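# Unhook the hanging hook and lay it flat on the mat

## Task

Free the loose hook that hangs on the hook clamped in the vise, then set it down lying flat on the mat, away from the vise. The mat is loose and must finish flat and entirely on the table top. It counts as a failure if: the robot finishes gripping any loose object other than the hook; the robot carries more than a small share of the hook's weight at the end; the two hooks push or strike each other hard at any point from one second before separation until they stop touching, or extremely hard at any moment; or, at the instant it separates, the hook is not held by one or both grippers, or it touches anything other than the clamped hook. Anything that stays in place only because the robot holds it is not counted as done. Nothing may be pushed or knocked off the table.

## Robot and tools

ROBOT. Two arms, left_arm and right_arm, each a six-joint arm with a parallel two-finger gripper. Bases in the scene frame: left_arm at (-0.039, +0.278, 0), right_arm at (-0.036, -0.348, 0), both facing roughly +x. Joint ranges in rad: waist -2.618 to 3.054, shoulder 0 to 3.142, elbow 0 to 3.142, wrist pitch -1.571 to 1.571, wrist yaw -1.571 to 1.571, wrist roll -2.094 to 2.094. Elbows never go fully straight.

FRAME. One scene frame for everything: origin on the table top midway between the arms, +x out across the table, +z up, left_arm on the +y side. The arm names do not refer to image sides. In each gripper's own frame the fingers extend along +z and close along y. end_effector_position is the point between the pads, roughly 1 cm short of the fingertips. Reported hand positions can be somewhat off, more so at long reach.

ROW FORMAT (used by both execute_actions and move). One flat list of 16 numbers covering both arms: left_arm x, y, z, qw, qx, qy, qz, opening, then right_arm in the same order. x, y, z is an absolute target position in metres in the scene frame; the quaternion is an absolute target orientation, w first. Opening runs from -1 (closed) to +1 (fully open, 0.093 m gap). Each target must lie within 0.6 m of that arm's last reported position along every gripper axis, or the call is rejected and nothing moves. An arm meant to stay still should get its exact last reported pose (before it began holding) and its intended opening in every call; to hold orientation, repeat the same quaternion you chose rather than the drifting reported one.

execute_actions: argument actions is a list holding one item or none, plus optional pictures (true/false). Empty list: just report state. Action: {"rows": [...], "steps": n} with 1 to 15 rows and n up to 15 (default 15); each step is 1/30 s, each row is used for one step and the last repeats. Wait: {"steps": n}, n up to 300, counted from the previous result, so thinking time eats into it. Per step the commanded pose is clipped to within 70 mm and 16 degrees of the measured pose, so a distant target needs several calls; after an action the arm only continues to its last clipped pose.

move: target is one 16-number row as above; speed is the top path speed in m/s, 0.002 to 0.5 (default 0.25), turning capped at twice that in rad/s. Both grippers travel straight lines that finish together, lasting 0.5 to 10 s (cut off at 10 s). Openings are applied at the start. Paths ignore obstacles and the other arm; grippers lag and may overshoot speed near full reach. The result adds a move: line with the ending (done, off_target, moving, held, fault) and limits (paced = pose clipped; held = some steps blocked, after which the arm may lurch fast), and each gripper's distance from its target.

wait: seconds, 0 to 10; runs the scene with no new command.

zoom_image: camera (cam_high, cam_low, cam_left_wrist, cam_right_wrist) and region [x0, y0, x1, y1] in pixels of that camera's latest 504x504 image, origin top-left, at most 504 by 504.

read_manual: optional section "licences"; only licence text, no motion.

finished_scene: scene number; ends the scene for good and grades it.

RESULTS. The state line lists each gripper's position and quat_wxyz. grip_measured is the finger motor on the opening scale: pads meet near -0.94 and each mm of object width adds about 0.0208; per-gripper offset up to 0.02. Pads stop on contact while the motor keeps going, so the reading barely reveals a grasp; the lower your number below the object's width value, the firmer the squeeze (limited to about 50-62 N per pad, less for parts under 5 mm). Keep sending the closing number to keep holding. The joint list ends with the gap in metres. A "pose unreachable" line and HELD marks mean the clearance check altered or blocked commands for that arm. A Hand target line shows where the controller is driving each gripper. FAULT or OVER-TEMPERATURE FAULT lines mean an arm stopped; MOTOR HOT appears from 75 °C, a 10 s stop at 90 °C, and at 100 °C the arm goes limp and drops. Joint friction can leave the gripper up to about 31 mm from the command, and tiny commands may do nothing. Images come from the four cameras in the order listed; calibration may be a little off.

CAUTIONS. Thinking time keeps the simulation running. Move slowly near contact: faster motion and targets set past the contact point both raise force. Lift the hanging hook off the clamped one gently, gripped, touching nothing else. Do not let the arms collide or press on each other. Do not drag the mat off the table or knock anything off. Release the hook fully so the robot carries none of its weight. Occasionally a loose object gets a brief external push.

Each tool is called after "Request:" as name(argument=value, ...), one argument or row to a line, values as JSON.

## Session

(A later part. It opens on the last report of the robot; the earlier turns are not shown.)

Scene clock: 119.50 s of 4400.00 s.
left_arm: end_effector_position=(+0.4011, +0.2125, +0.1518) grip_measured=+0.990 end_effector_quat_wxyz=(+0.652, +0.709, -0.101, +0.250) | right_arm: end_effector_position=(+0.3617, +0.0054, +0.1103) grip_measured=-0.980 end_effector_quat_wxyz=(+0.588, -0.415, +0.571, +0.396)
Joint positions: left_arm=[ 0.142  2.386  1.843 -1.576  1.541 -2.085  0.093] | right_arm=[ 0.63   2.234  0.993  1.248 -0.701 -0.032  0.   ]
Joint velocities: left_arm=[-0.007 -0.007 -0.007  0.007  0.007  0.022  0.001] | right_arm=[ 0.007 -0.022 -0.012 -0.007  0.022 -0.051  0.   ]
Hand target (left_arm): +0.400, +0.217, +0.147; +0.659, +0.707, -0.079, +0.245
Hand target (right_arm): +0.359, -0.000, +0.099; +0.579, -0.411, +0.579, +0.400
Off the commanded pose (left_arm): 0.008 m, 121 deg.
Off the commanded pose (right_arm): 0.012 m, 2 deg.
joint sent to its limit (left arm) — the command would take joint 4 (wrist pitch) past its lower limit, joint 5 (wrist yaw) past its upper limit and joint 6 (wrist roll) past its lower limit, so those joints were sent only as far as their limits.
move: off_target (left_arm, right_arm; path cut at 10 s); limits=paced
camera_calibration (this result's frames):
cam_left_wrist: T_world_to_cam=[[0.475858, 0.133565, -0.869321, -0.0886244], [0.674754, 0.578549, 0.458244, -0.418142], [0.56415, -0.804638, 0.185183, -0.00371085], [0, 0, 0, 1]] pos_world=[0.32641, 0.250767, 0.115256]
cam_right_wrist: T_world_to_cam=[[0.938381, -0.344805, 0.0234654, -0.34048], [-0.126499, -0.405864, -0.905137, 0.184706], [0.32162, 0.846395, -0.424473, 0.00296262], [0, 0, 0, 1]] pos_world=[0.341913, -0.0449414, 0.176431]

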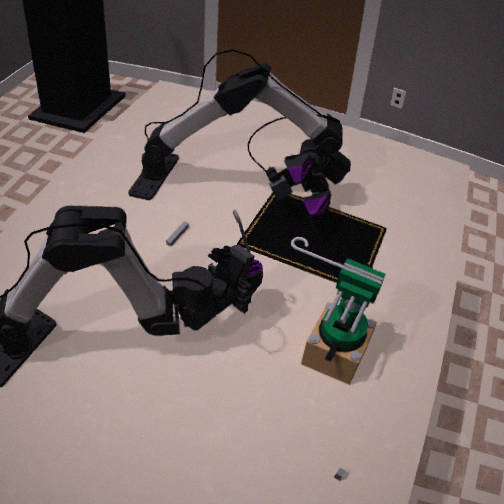

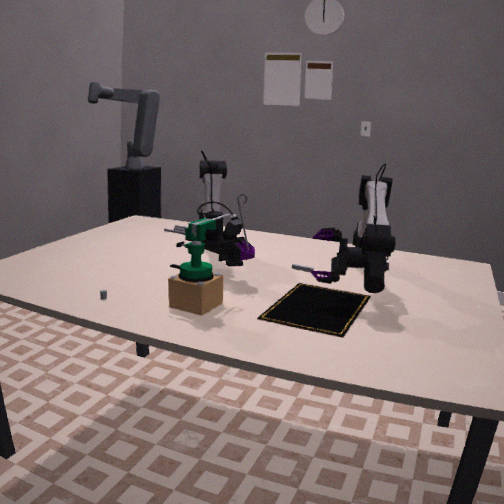

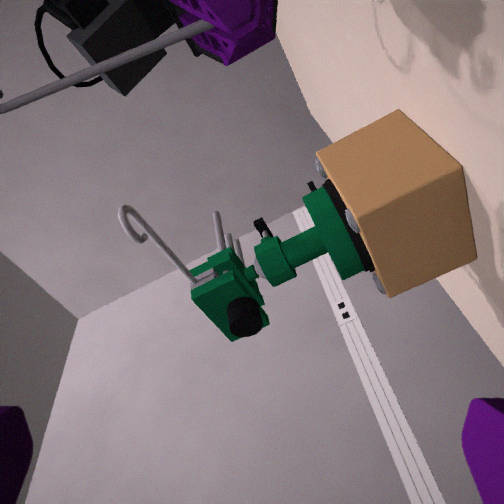

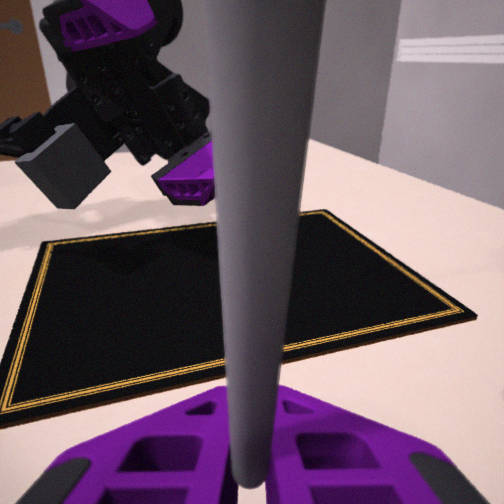

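Request:
move(
  target=[0.25,0.25,0.22,0.653,0.271,0.653,-0.271,1, 0.34,0.02,0.08,0.579,-0.406,0.579,0.406,-1],
  speed=0.2,
)

Request:
move(
  target=[0.24,0.12,0.16,0.653,0.271,0.653,-0.271,1, 0.34,0.02,0.08,0.579,-0.406,0.579,0.406,-1],
  speed=0.2,
)

Scene clock: 127.50 s of 4400.00 s.
left_arm: end_effector_position=(+0.2527, +0.2465, +0.2155) grip_measured=+0.990 end_effector_quat_wxyz=(+0.630, +0.714, +0.027, +0.306) | right_arm: end_effector_position=(+0.3480, +0.0201, +0.0930) grip_measured=-0.980 end_effector_quat_wxyz=(+0.589, -0.409, +0.569, +0.402)
Joint positions: left_arm=[ 0.406  1.7    1.064 -1.576  1.546 -2.085  0.093] | right_arm=[ 0.68   2.297  0.978  1.34  -0.651 -0.012  0.   ]
Joint velocities: left_arm=[ 0.017 -0.002  0.007 -0.022 -0.007 -0.051 -0.   ] | right_arm=[-0.007  0.007 -0.002  0.022 -0.037 -0.022  0.   ]
Hand target (left_arm): +0.249, +0.248, +0.217; +0.632, +0.710, +0.039, +0.308
Hand target (right_arm): +0.340, +0.020, +0.080; +0.579, -0.406, +0.579, +0.406
Off the commanded pose (left_arm): 0.006 m, 115 deg; orientation clipped at the last step of the last action.
Off the commanded pose (right_arm): 0.015 m, 2 deg.
joint sent to its limit (left arm) — the command would take joint 4 (wrist pitch) past its lower limit, joint 5 (wrist yaw) past its upper limit and joint 6 (wrist roll) past its lower limit, so those joints were sent only as far as their limits.
move: off_target (left_arm, right_arm); limits=paced
camera_calibration (this result's frames):
cam_left_wrist: T_world_to_cam=[[0.354035, 0.211235, -0.911065, 0.0534441], [0.531117, 0.756417, 0.381769, -0.357934], [0.769788, -0.619042, 0.155608, 0.00429174], [0, 0, 0, 1]] pos_world=[0.16788, 0.262115, 0.184672]
cam_right_wrist: T_world_to_cam=[[0.938695, -0.344518, 0.0126031, -0.321225], [-0.131671, -0.392065, -0.910465, 0.175335], [0.318613, 0.85299, -0.413393, -0.0125376], [0, 0, 0, 1]] pos_world=[0.328614, -0.0312307, 0.158502]

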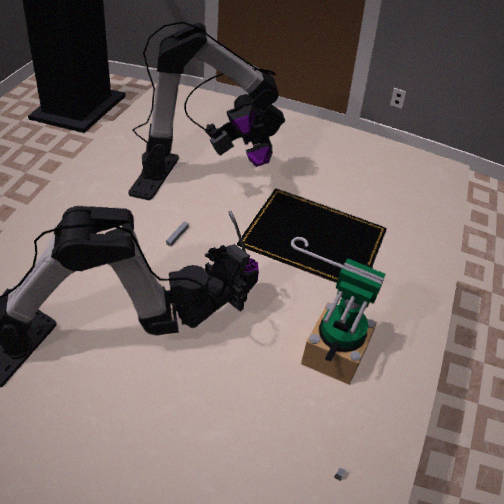

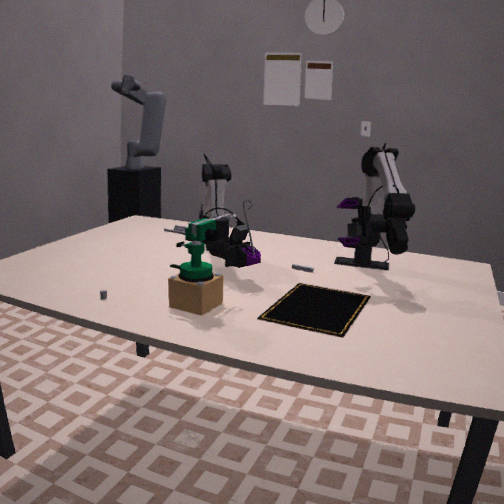

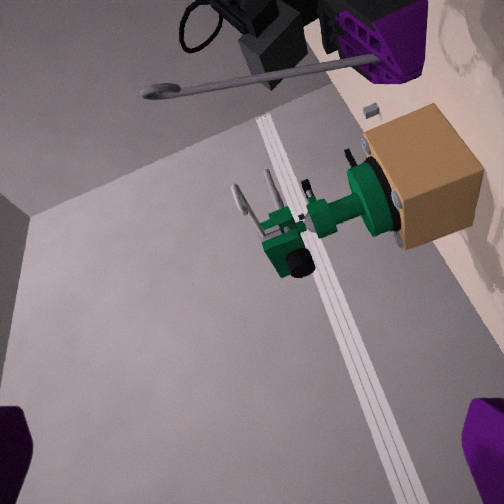

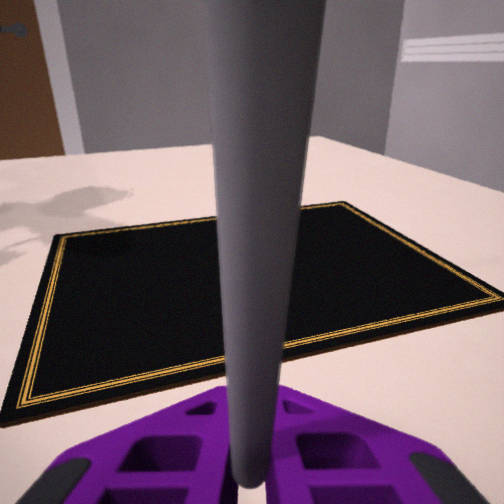

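Scene clock: 132.80 s of 4400.00 s.
left_arm: end_effector_position=(+0.2363, +0.1240, +0.1572) grip_measured=+0.990 end_effector_quat_wxyz=(+0.698, +0.711, -0.051, +0.074) | right_arm: end_effector_position=(+0.3481, +0.0201, +0.0932) grip_measured=-0.980 end_effector_quat_wxyz=(+0.590, -0.409, +0.569, +0.402)
Joint positions: left_arm=[-0.045  1.973  1.099 -1.576  1.547 -2.085  0.093] | right_arm=[ 0.68   2.297  0.978  1.341 -0.651 -0.012  0.   ]
Joint velocities: left_arm=[-0.002  0.007 -0.007 -0.007 -0.022 -0.051  0.001] | right_arm=[-0.012  0.002 -0.007 -0.007  0.022 -0.022  0.   ]
Hand target (left_arm): +0.242, +0.121, +0.160; +0.700, +0.708, -0.054, +0.075
Hand target (right_arm): +0.340, +0.020, +0.080; +0.579, -0.406, +0.579, +0.406
Off the commanded pose (left_arm): 0.006 m, 107 deg; orientation clipped at the last step of the last action.
Off the commanded pose (right_arm): 0.015 m, 2 deg.
joint sent to its limit (left arm) — the command would take joint 4 (wrist pitch) past its lower limit, joint 5 (wrist yaw) past its upper limit and joint 6 (wrist roll) past its lower limit, so those joints were sent only as far as their limits.
move: off_target (left_arm, right_arm); limits=paced
camera_calibration (this result's frames):
cam_left_wrist: T_world_to_cam=[[0.184221, 0.0234505, -0.982605, 0.106707], [0.874274, 0.452899, 0.17472, -0.245171], [0.449118, -0.891253, 0.0629313, 0.0742134], [0, 0, 0, 1]] pos_world=[0.161358, 0.174678, 0.143017]
cam_right_wrist: T_world_to_cam=[[0.938551, -0.344884, 0.0132869, -0.321296], [-0.130948, -0.391446, -0.910836, 0.17532], [0.319334, 0.853127, -0.412554, -0.0127676], [0, 0, 0, 1]] pos_world=[0.328587, -0.0312891, 0.15869]

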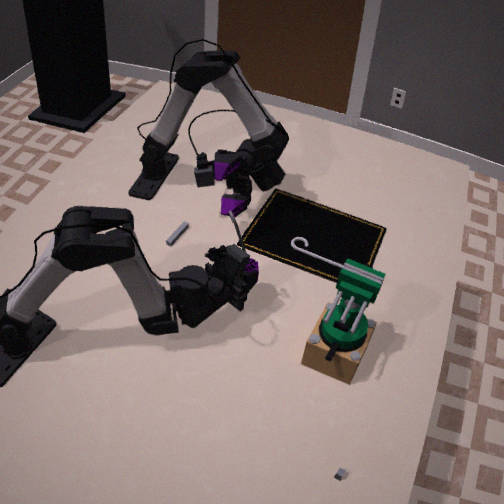

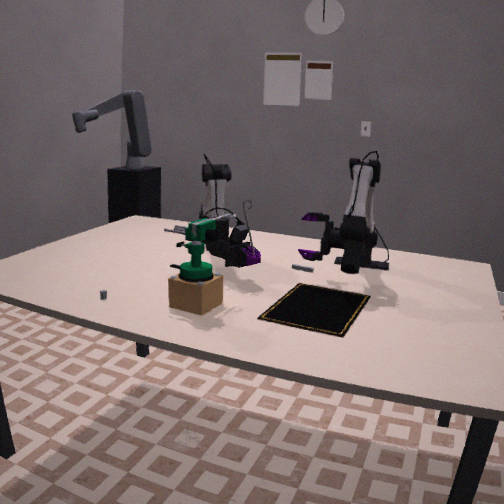

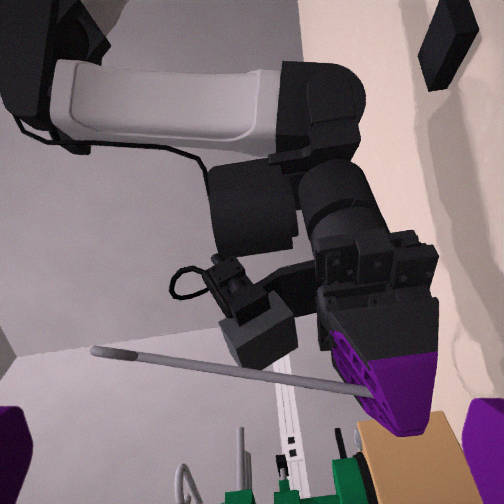

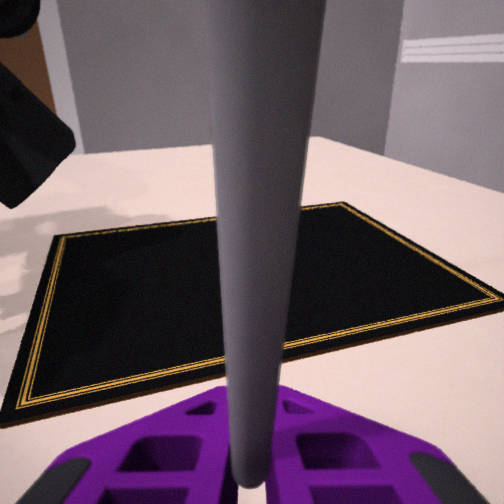

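Request:
move(
  target=[0.2363,0.2,0.25,0.698,0.711,-0.051,0.074,1, 0.47,0.13,0.05,0.612,-0.612,0.354,-0.354,-1],
  speed=0.12,
)

Scene clock: 141.90 s of 4400.00 s.
left_arm: end_effector_position=(+0.2345, +0.1959, +0.2424) grip_measured=+0.990 end_effector_quat_wxyz=(+0.634, +0.711, -0.077, +0.295) | right_arm: end_effector_position=(+0.4719, +0.1286, +0.0629) grip_measured=-0.979 end_effector_quat_wxyz=(+0.616, -0.609, +0.354, -0.351)
Joint positions: left_arm=[ 0.241  1.592  1.084 -1.576  1.545 -2.085  0.093] | right_arm=[ 0.934  2.735  1.825  0.917  0.298 -1.564  0.   ]
Joint velocities: left_arm=[-0.007 -0.007  0.017 -0.022 -0.066 -0.022 -0.001] | right_arm=[-0.012 -0.007 -0.007 -0.007  0.007 -0.007  0.   ]
Hand target (left_arm): +0.234, +0.199, +0.249; +0.633, +0.708, -0.074, +0.304
Hand target (right_arm): +0.470, +0.132, +0.051; +0.611, -0.614, +0.355, -0.353
Off the commanded pose (left_arm): 0.009 m, 27 deg; orientation clipped at the last step of the last action.
Off the commanded pose (right_arm): 0.013 m, 1 deg.
joint sent to its limit (left arm) — the command would take joint 4 (wrist pitch) past its lower limit, joint 5 (wrist yaw) past its upper limit and joint 6 (wrist roll) past its lower limit, so those joints were sent only as far as their limits.
move: off_target (left_arm, right_arm); limits=paced
camera_calibration (this result's frames):
cam_left_wrist: T_world_to_cam=[[0.490346, 0.188477, -0.850904, 0.0529853], [0.596515, 0.639229, 0.485341, -0.337734], [0.635398, -0.745562, 0.201014, 0.0280025], [0, 0, 0, 1]] pos_world=[0.15769, 0.226781, 0.203373]
cam_right_wrist: T_world_to_cam=[[0.0020268, -0.0225287, 0.999744, -0.0612817], [0.0830041, -0.996292, -0.0226192, 0.127306], [0.996547, 0.0830287, -0.000149308, -0.403918], [0, 0, 0, 1]] pos_world=[0.39208, 0.15899, 0.0640853]

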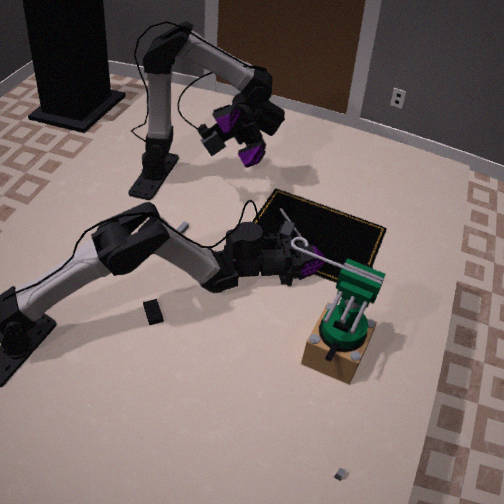

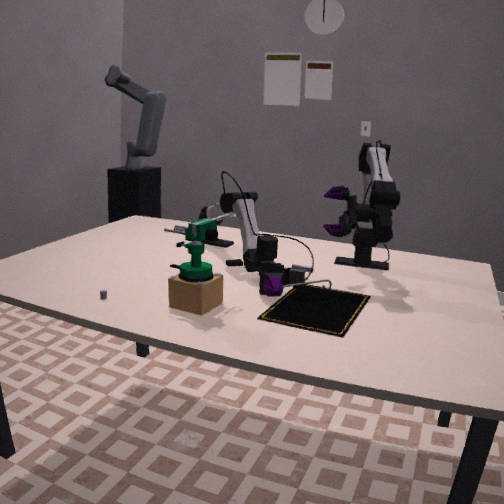

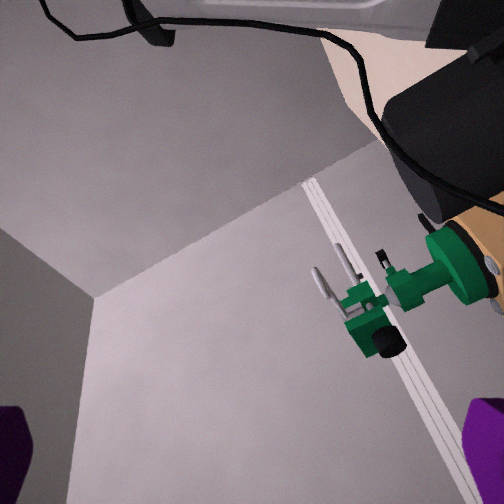

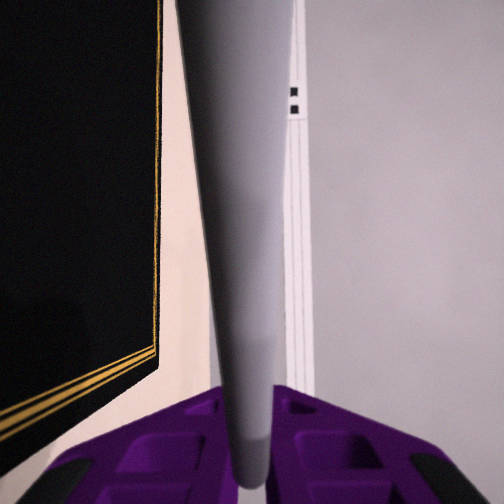

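Request:
move(
  target=[0.2345,0.1959,0.2424,0.634,0.711,-0.077,0.295,1, 0.52,0.18,0.04,0.612,-0.612,0.354,-0.354,-1],
  speed=0.08,
)

Scene clock: 144.50 s of 4400.00 s.
left_arm: end_effector_position=(+0.2345, +0.1959, +0.2424) grip_measured=+0.990 end_effector_quat_wxyz=(+0.634, +0.711, -0.077, +0.295) | right_arm: end_effector_position=(+0.5166, +0.1772, +0.0677) grip_measured=-0.979 end_effector_quat_wxyz=(+0.628, -0.597, +0.348, -0.357)
Joint positions: left_arm=[ 0.241  1.592  1.084 -1.576  1.545 -2.085  0.093] | right_arm=[ 0.934  3.096  2.579  0.562  0.298 -1.574  0.   ]
Joint velocities: left_arm=[ 0.007 -0.002 -0.022 -0.051 -0.022  0.022 -0.001] | right_arm=[ 0.007 -0.007  0.007 -0.051 -0.066  0.007  0.   ]
Hand target (left_arm): +0.234, +0.196, +0.242; +0.634, +0.711, -0.077, +0.295
Hand target (right_arm): +0.516, +0.177, +0.041; +0.610, -0.617, +0.354, -0.350
Off the commanded pose (left_arm): 0.000 m, 0 deg.
Off the commanded pose (right_arm): 0.028 m, 3 deg.
joint sent to its limit (right arm) — the command would take joint 2 (shoulder) past its upper limit, so that joint was sent only as far as its limit.
move: off_target (right_arm)
camera_calibration (this result's frames):
cam_left_wrist: T_world_to_cam=[[0.490346, 0.188477, -0.850904, 0.0529853], [0.596515, 0.639229, 0.485341, -0.337734], [0.635398, -0.745562, 0.201014, 0.0280025], [0, 0, 0, 1]] pos_world=[0.15769, 0.226781, 0.203373]
cam_right_wrist: T_world_to_cam=[[-0.0292238, -0.043453, 0.998628, -0.0451512], [0.0837657, -0.995647, -0.040872, 0.172874], [0.996057, 0.0824563, 0.0327365, -0.45433], [0, 0, 0, 1]] pos_world=[0.436739, 0.207622, 0.0670282]

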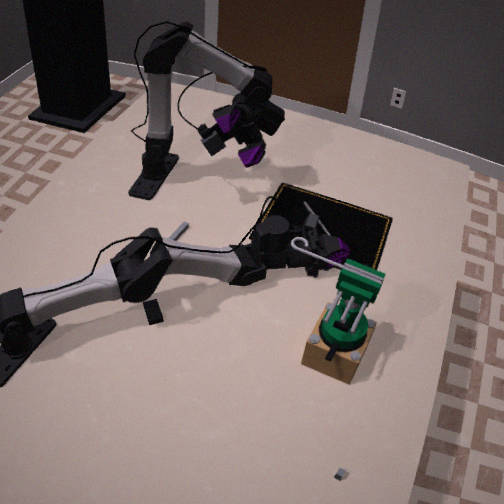

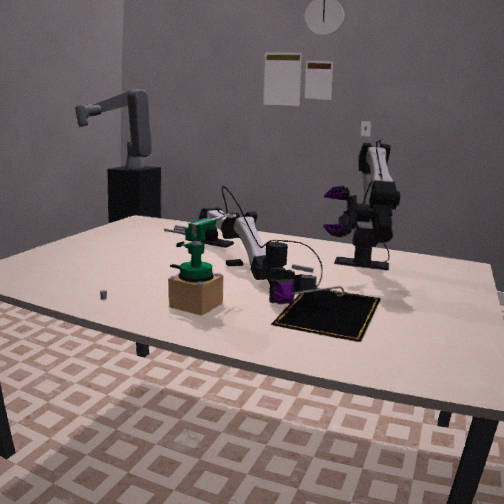

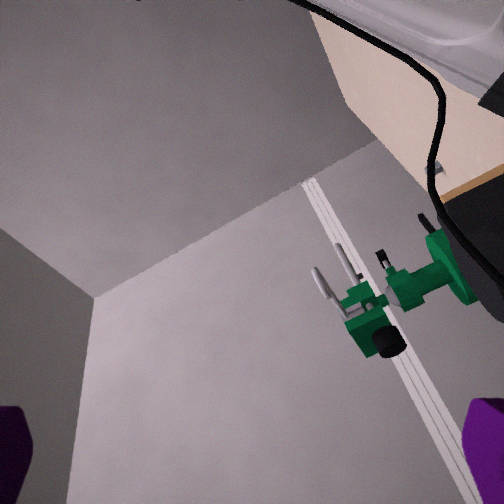

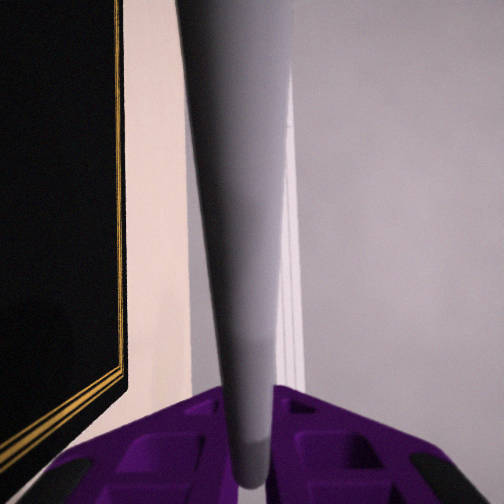

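Request:
move(
  target=[0.2345,0.1959,0.2424,0.634,0.711,-0.077,0.295,1, 0.45,0.08,0.035,0.612,-0.612,0.354,-0.354,-1],
  speed=0.06,
)

Scene clock: 147.90 s of 4400.00 s.
left_arm: end_effector_position=(+0.2345, +0.1959, +0.2424) grip_measured=+0.990 end_effector_quat_wxyz=(+0.634, +0.711, -0.077, +0.295) | right_arm: end_effector_position=(+0.4507, +0.0894, +0.0676) grip_measured=-0.979 end_effector_quat_wxyz=(+0.644, -0.582, +0.342, -0.360)
Joint positions: left_arm=[ 0.241  1.592  1.084 -1.576  1.545 -2.085  0.093] | right_arm=[ 0.91   2.655  1.554  1.193  0.271 -1.574  0.   ]
Joint velocities: left_arm=[ 0.002 -0.012 -0.017 -0.066  0.007  0.037  0.001] | right_arm=[ 0.002 -0.017 -0.007 -0.007  0.037  0.007  0.   ]
Hand target (left_arm): +0.234, +0.196, +0.242; +0.634, +0.711, -0.077, +0.295
Hand target (right_arm): +0.450, +0.078, +0.035; +0.612, -0.612, +0.354, -0.354
Off the commanded pose (left_arm): 0.000 m, 0 deg.
Off the commanded pose (right_arm): 0.034 m, 5 deg.
move: off_target (right_arm)
camera_calibration (this result's frames):
cam_left_wrist: T_world_to_cam=[[0.490346, 0.188477, -0.850904, 0.0529853], [0.596515, 0.639229, 0.485341, -0.337734], [0.635398, -0.745562, 0.201014, 0.0280025], [0, 0, 0, 1]] pos_world=[0.15769, 0.226781, 0.203373]
cam_right_wrist: T_world_to_cam=[[-0.0622282, -0.0753929, 0.99521, -0.0328536], [0.089318, -0.993563, -0.0696833, 0.0902211], [0.994057, 0.0845539, 0.0685615, -0.383118], [0, 0, 0, 1]] pos_world=[0.370739, 0.119557, 0.0652503]

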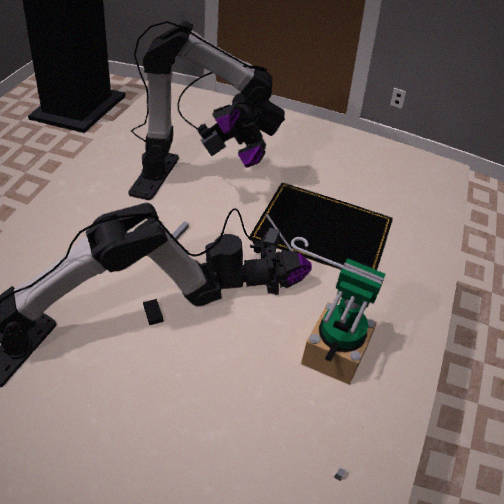

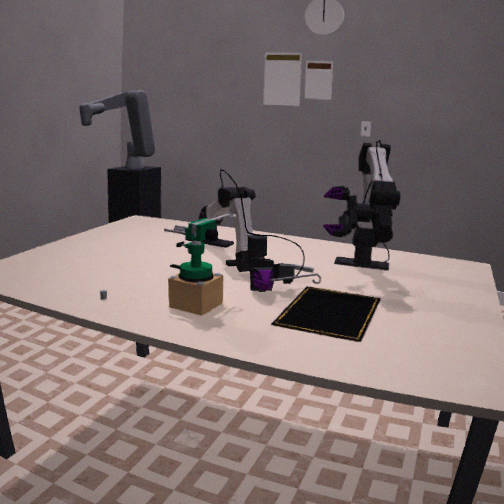

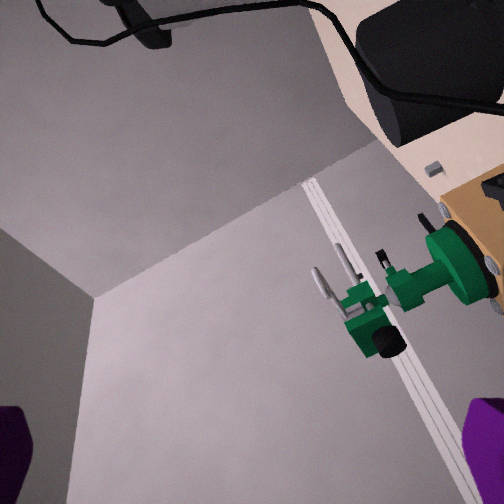

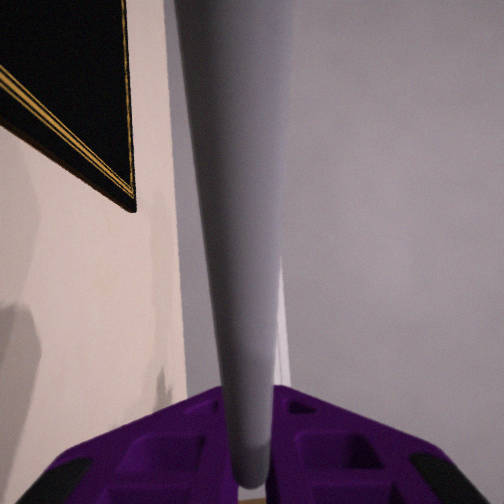

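Request:
move(
  target=[0.2385,0.2349,0.2697,0.546,-0.505,0.659,-0.113,1, 0.34,0.02,0.09,0.579,-0.406,0.579,0.406,-1],
  speed=0.2,
)

Scene clock: 156.90 s of 4400.00 s.
left_arm: end_effector_position=(+0.2398, +0.2394, +0.2744) grip_measured=+0.990 end_effector_quat_wxyz=(+0.538, -0.522, +0.652, -0.114) | right_arm: end_effector_position=(+0.3415, +0.0243, +0.0938) grip_measured=-0.981 end_effector_quat_wxyz=(+0.584, -0.409, +0.573, +0.403)
Joint positions: left_arm=[-0.754  1.006  0.992 -0.767 -0.976 -1.573  0.093] | right_arm=[ 0.698  2.28   0.963  1.326 -0.635 -0.011  0.   ]
Joint velocities: left_arm=[ 0.007 -0.012 -0.002  0.095 -0.095  0.007 -0.   ] | right_arm=[ 0.002  0.002  0.017 -0.037 -0.066  0.066  0.   ]
Hand target (left_arm): +0.238, +0.239, +0.274; +0.544, -0.517, +0.651, -0.117
Hand target (right_arm): +0.339, +0.018, +0.090; +0.581, -0.406, +0.577, +0.407
Off the commanded pose (left_arm): 0.007 m, 2 deg.
Off the commanded pose (right_arm): 0.006 m, 1 deg.
move: done
camera_calibration (this result's frames):
cam_left_wrist: T_world_to_cam=[[0.557297, -0.43628, 0.706455, -0.224423], [-0.241006, -0.899196, -0.365189, 0.418322], [0.794566, 0.0332587, -0.606266, 0.0476395], [0, 0, 0, 1]] pos_world=[0.188036, 0.276658, 0.340193]
cam_right_wrist: T_world_to_cam=[[0.939449, -0.342663, 0.00420115, -0.313218], [-0.140998, -0.397676, -0.906627, 0.179774], [0.312338, 0.851138, -0.421911, -0.0107263], [0, 0, 0, 1]] pos_world=[0.32295, -0.0267066, 0.159778]

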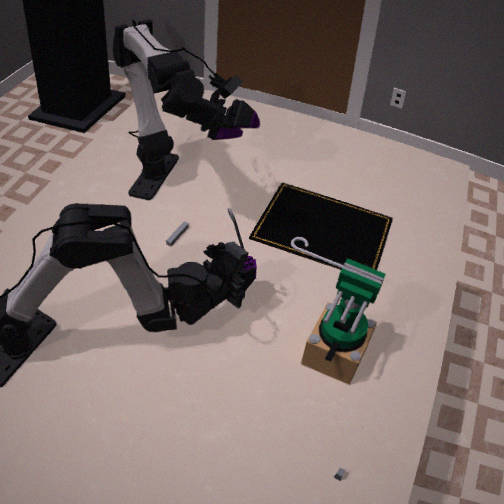

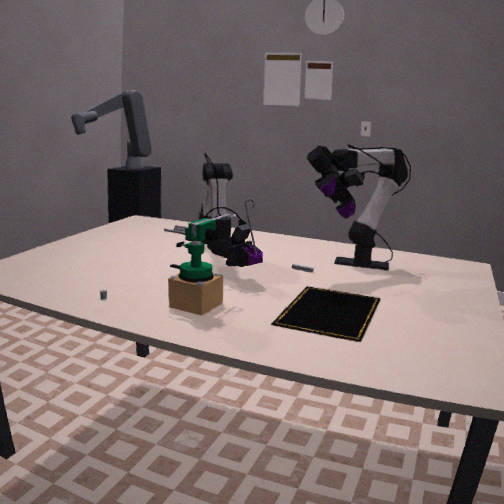

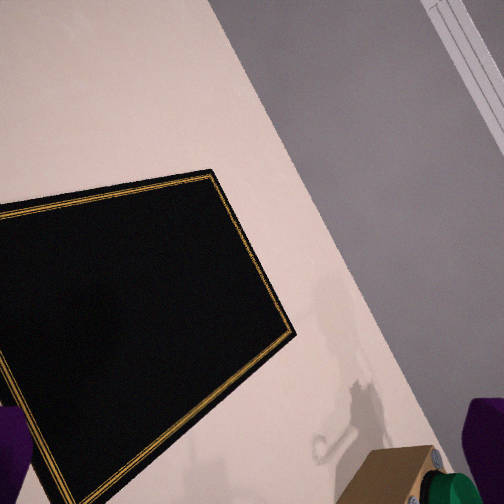

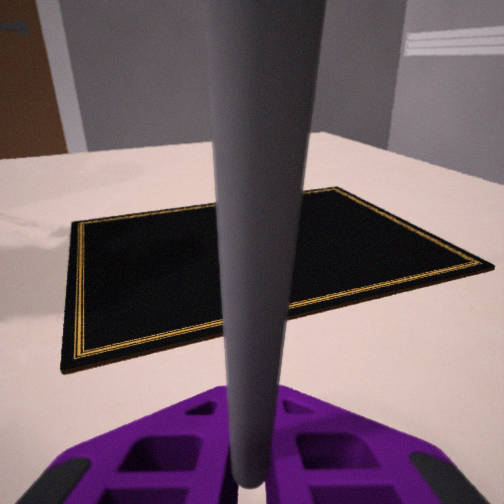

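Request:
move(
  target=[0.22,0.15,0.17,0.653,0.271,0.653,-0.271,1, 0.34,0.02,0.09,0.579,-0.406,0.579,0.406,-1],
  speed=0.15,
)

Scene clock: 163.70 s of 4400.00 s.
left_arm: end_effector_position=(+0.2274, +0.1454, +0.1729) grip_measured=+0.990 end_effector_quat_wxyz=(+0.652, +0.268, +0.655, -0.273) | right_arm: end_effector_position=(+0.3414, +0.0243, +0.0939) grip_measured=-0.981 end_effector_quat_wxyz=(+0.584, -0.409, +0.573, +0.403)
Joint positions: left_arm=[-0.189  1.032  0.069  0.96   0.695 -0.007  0.093] | right_arm=[ 0.698  2.28   0.963  1.327 -0.636 -0.01   0.   ]
Joint velocities: left_arm=[-0.002 -0.007  0.002  0.037  0.022  0.081 -0.002] | right_arm=[ 0.012 -0.007 -0.027 -0.007 -0.037 -0.066  0.   ]
Hand target (left_arm): +0.226, +0.148, +0.169; +0.652, +0.270, +0.655, -0.269
Hand target (right_arm): +0.340, +0.020, +0.090; +0.579, -0.406, +0.579, +0.406
Off the commanded pose (left_arm): 0.009 m, 0 deg.
Off the commanded pose (right_arm): 0.006 m, 1 deg.
move: done
camera_calibration (this result's frames):
cam_left_wrist: T_world_to_cam=[[-0.708762, -0.705447, -0.00113021, 0.262567], [-0.300255, 0.303115, -0.904416, 0.225604], [0.63836, -0.640676, -0.42665, 0.101457], [0, 0, 0, 1]] pos_world=[0.18907, 0.181845, 0.247623]
cam_right_wrist: T_world_to_cam=[[0.939585, -0.342299, 0.00351093, -0.313143], [-0.141241, -0.396998, -0.906887, 0.180009], [0.31182, 0.851601, -0.42136, -0.0105438], [0, 0, 0, 1]] pos_world=[0.322937, -0.0267463, 0.159905]

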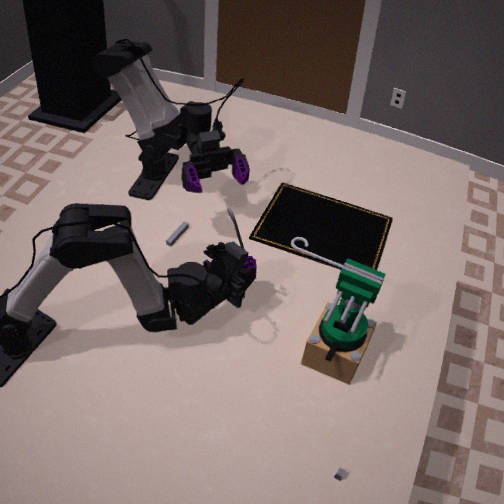

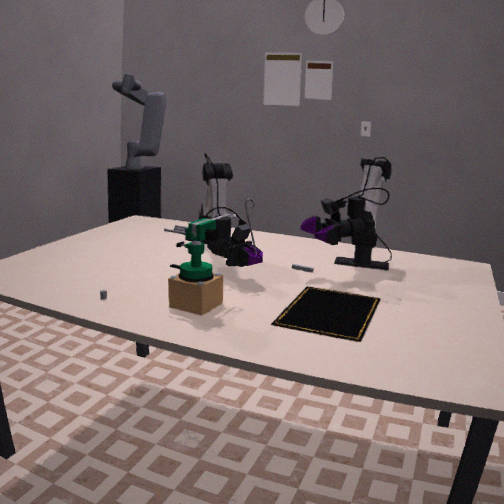

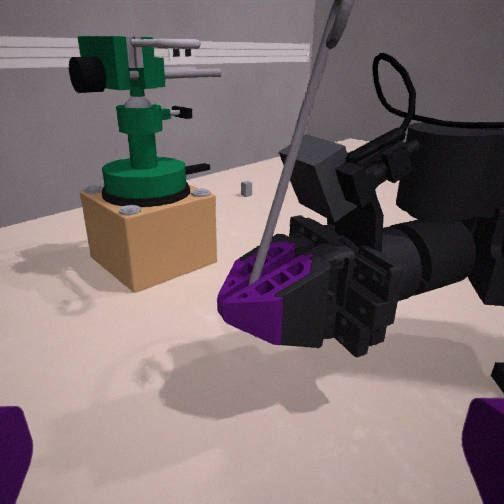

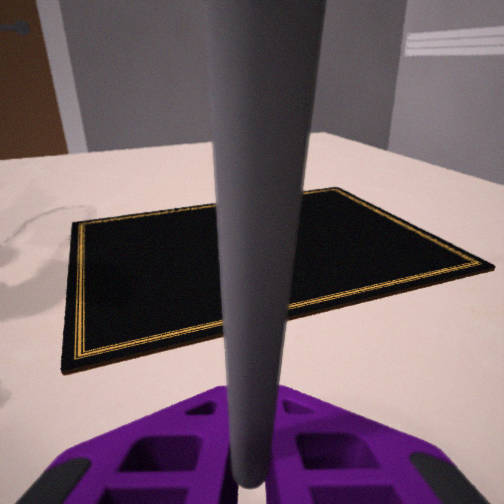

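Request:
move(
  target=[0.295,0.057,0.17,0.653,0.271,0.653,-0.271,1, 0.34,0.02,0.09,0.579,-0.406,0.579,0.406,-1],
  speed=0.08,
)

Scene clock: 166.53 s of 4400.00 s.
left_arm: end_effector_position=(+0.2910, +0.0633, +0.1591) grip_measured=+0.990 end_effector_quat_wxyz=(+0.639, +0.268, +0.668, -0.272) | right_arm: end_effector_position=(+0.3414, +0.0243, +0.0939) grip_measured=-0.981 end_effector_quat_wxyz=(+0.584, -0.409, +0.573, +0.403)
Joint positions: left_arm=[-0.525  1.558  0.339  1.18   0.357 -0.007  0.093] | right_arm=[ 0.698  2.28   0.963  1.327 -0.636 -0.01   0.   ]
Joint velocities: left_arm=[-0.002 -0.002 -0.012  0.007 -0.095 -0.022  0.001] | right_arm=[-0.002 -0.002 -0.007  0.022 -0.022 -0.007  0.   ]
Hand target (left_arm): +0.296, +0.058, +0.171; +0.653, +0.269, +0.653, -0.273
Hand target (right_arm): +0.340, +0.020, +0.090; +0.579, -0.406, +0.579, +0.406
Off the commanded pose (left_arm): 0.013 m, 2 deg.
Off the commanded pose (right_arm): 0.006 m, 1 deg.
move: off_target (left_arm)
camera_calibration (this result's frames):
cam_left_wrist: T_world_to_cam=[[-0.70726, -0.706867, 0.0110935, 0.247449], [-0.330555, 0.316787, -0.889033, 0.26262], [0.624914, -0.632444, -0.457709, 0.0107508], [0, 0, 0, 1]] pos_world=[0.255103, 0.0985183, 0.235654]
cam_right_wrist: T_world_to_cam=[[0.939585, -0.342299, 0.00351093, -0.313143], [-0.141241, -0.396998, -0.906887, 0.180009], [0.31182, 0.851601, -0.42136, -0.0105438], [0, 0, 0, 1]] pos_world=[0.322937, -0.0267463, 0.159905]

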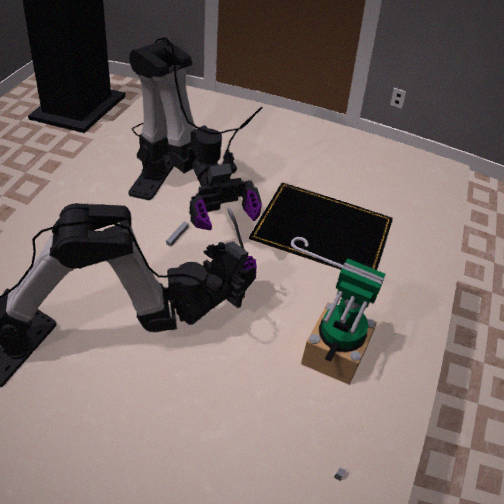

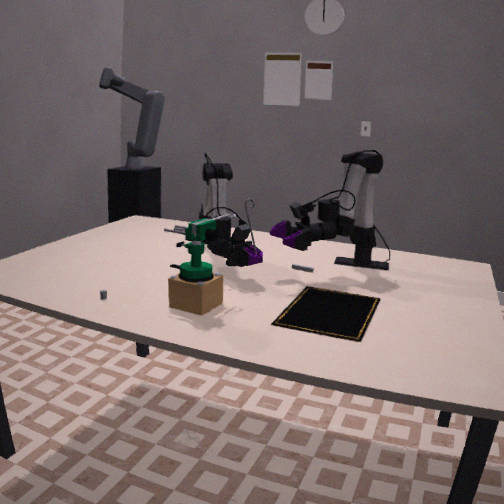

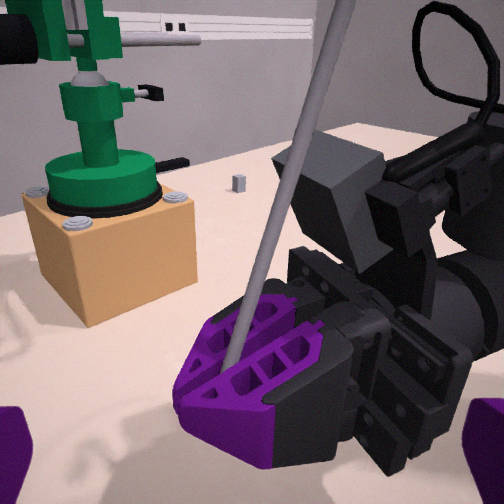

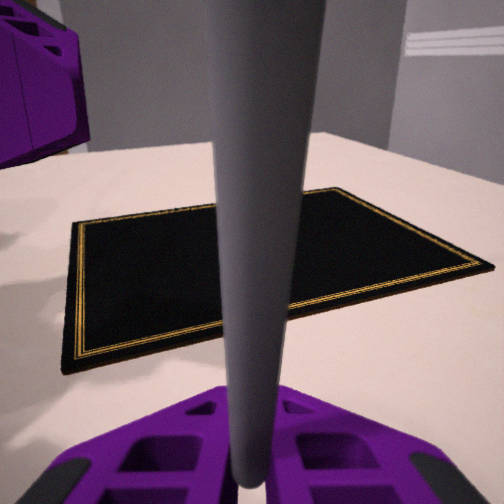

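Request:
move(
  target=[0.335,0.005,0.19,0.653,0.271,0.653,-0.271,1, 0.34,0.02,0.09,0.579,-0.406,0.579,0.406,-1],
  speed=0.06,
)

Scene clock: 169.03 s of 4400.00 s.
left_arm: end_effector_position=(+0.3311, +0.0123, +0.1842) grip_measured=+0.990 end_effector_quat_wxyz=(+0.646, +0.269, +0.660, -0.272) | right_arm: end_effector_position=(+0.3414, +0.0243, +0.0939) grip_measured=-0.981 end_effector_quat_wxyz=(+0.584, -0.409, +0.573, +0.403)
Joint positions: left_arm=[-0.627  1.677  0.597  1.062  0.255 -0.007  0.093] | right_arm=[ 0.698  2.28   0.963  1.327 -0.636 -0.01   0.   ]
Joint velocities: left_arm=[-0.012  0.002 -0.002 -0.037 -0.037 -0.081  0.001] | right_arm=[ 0.012 -0.027 -0.022  0.022  0.051 -0.022  0.   ]
Hand target (left_arm): +0.334, +0.006, +0.191; +0.653, +0.270, +0.653, -0.272
Hand target (right_arm): +0.340, +0.020, +0.090; +0.579, -0.406, +0.579, +0.406
Off the commanded pose (left_arm): 0.010 m, 1 deg.
Off the commanded pose (right_arm): 0.006 m, 1 deg.
move: done
camera_calibration (this result's frames):
cam_left_wrist: T_world_to_cam=[[-0.707685, -0.706525, 0.00188583, 0.241329], [-0.312317, 0.310434, -0.897825, 0.309978], [0.63375, -0.635966, -0.440349, -0.0411409], [0, 0, 0, 1]] pos_world=[0.293669, 0.0481132, 0.259734]
cam_right_wrist: T_world_to_cam=[[0.939585, -0.342299, 0.00351093, -0.313143], [-0.141241, -0.396998, -0.906887, 0.180009], [0.31182, 0.851601, -0.42136, -0.0105438], [0, 0, 0, 1]] pos_world=[0.322937, -0.0267463, 0.159905]

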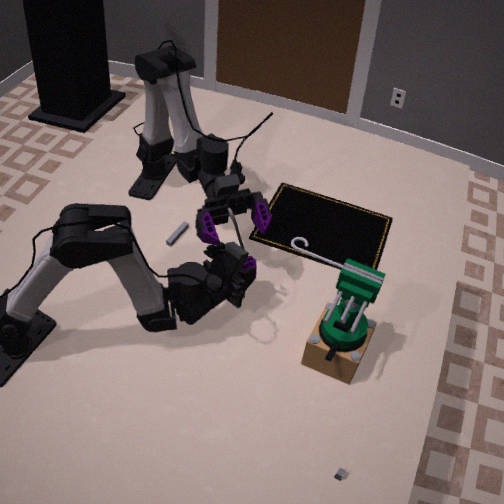

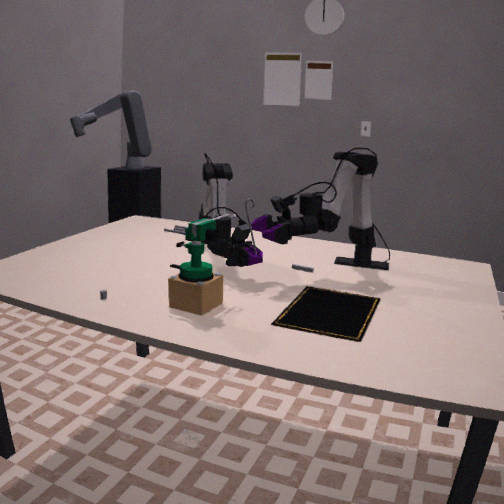

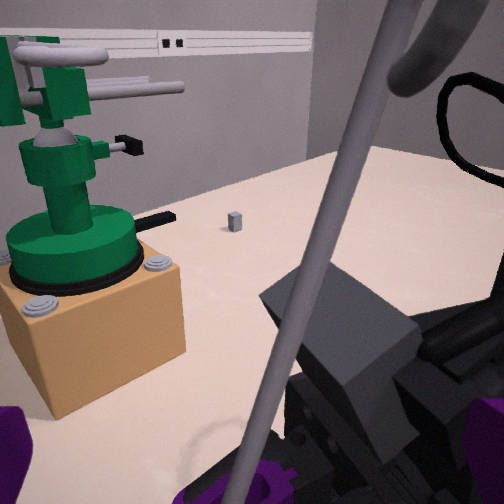

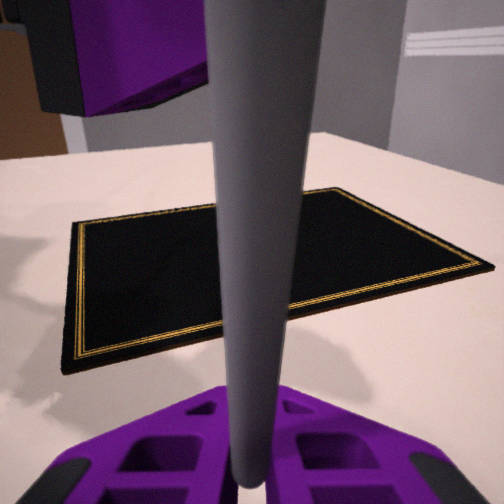

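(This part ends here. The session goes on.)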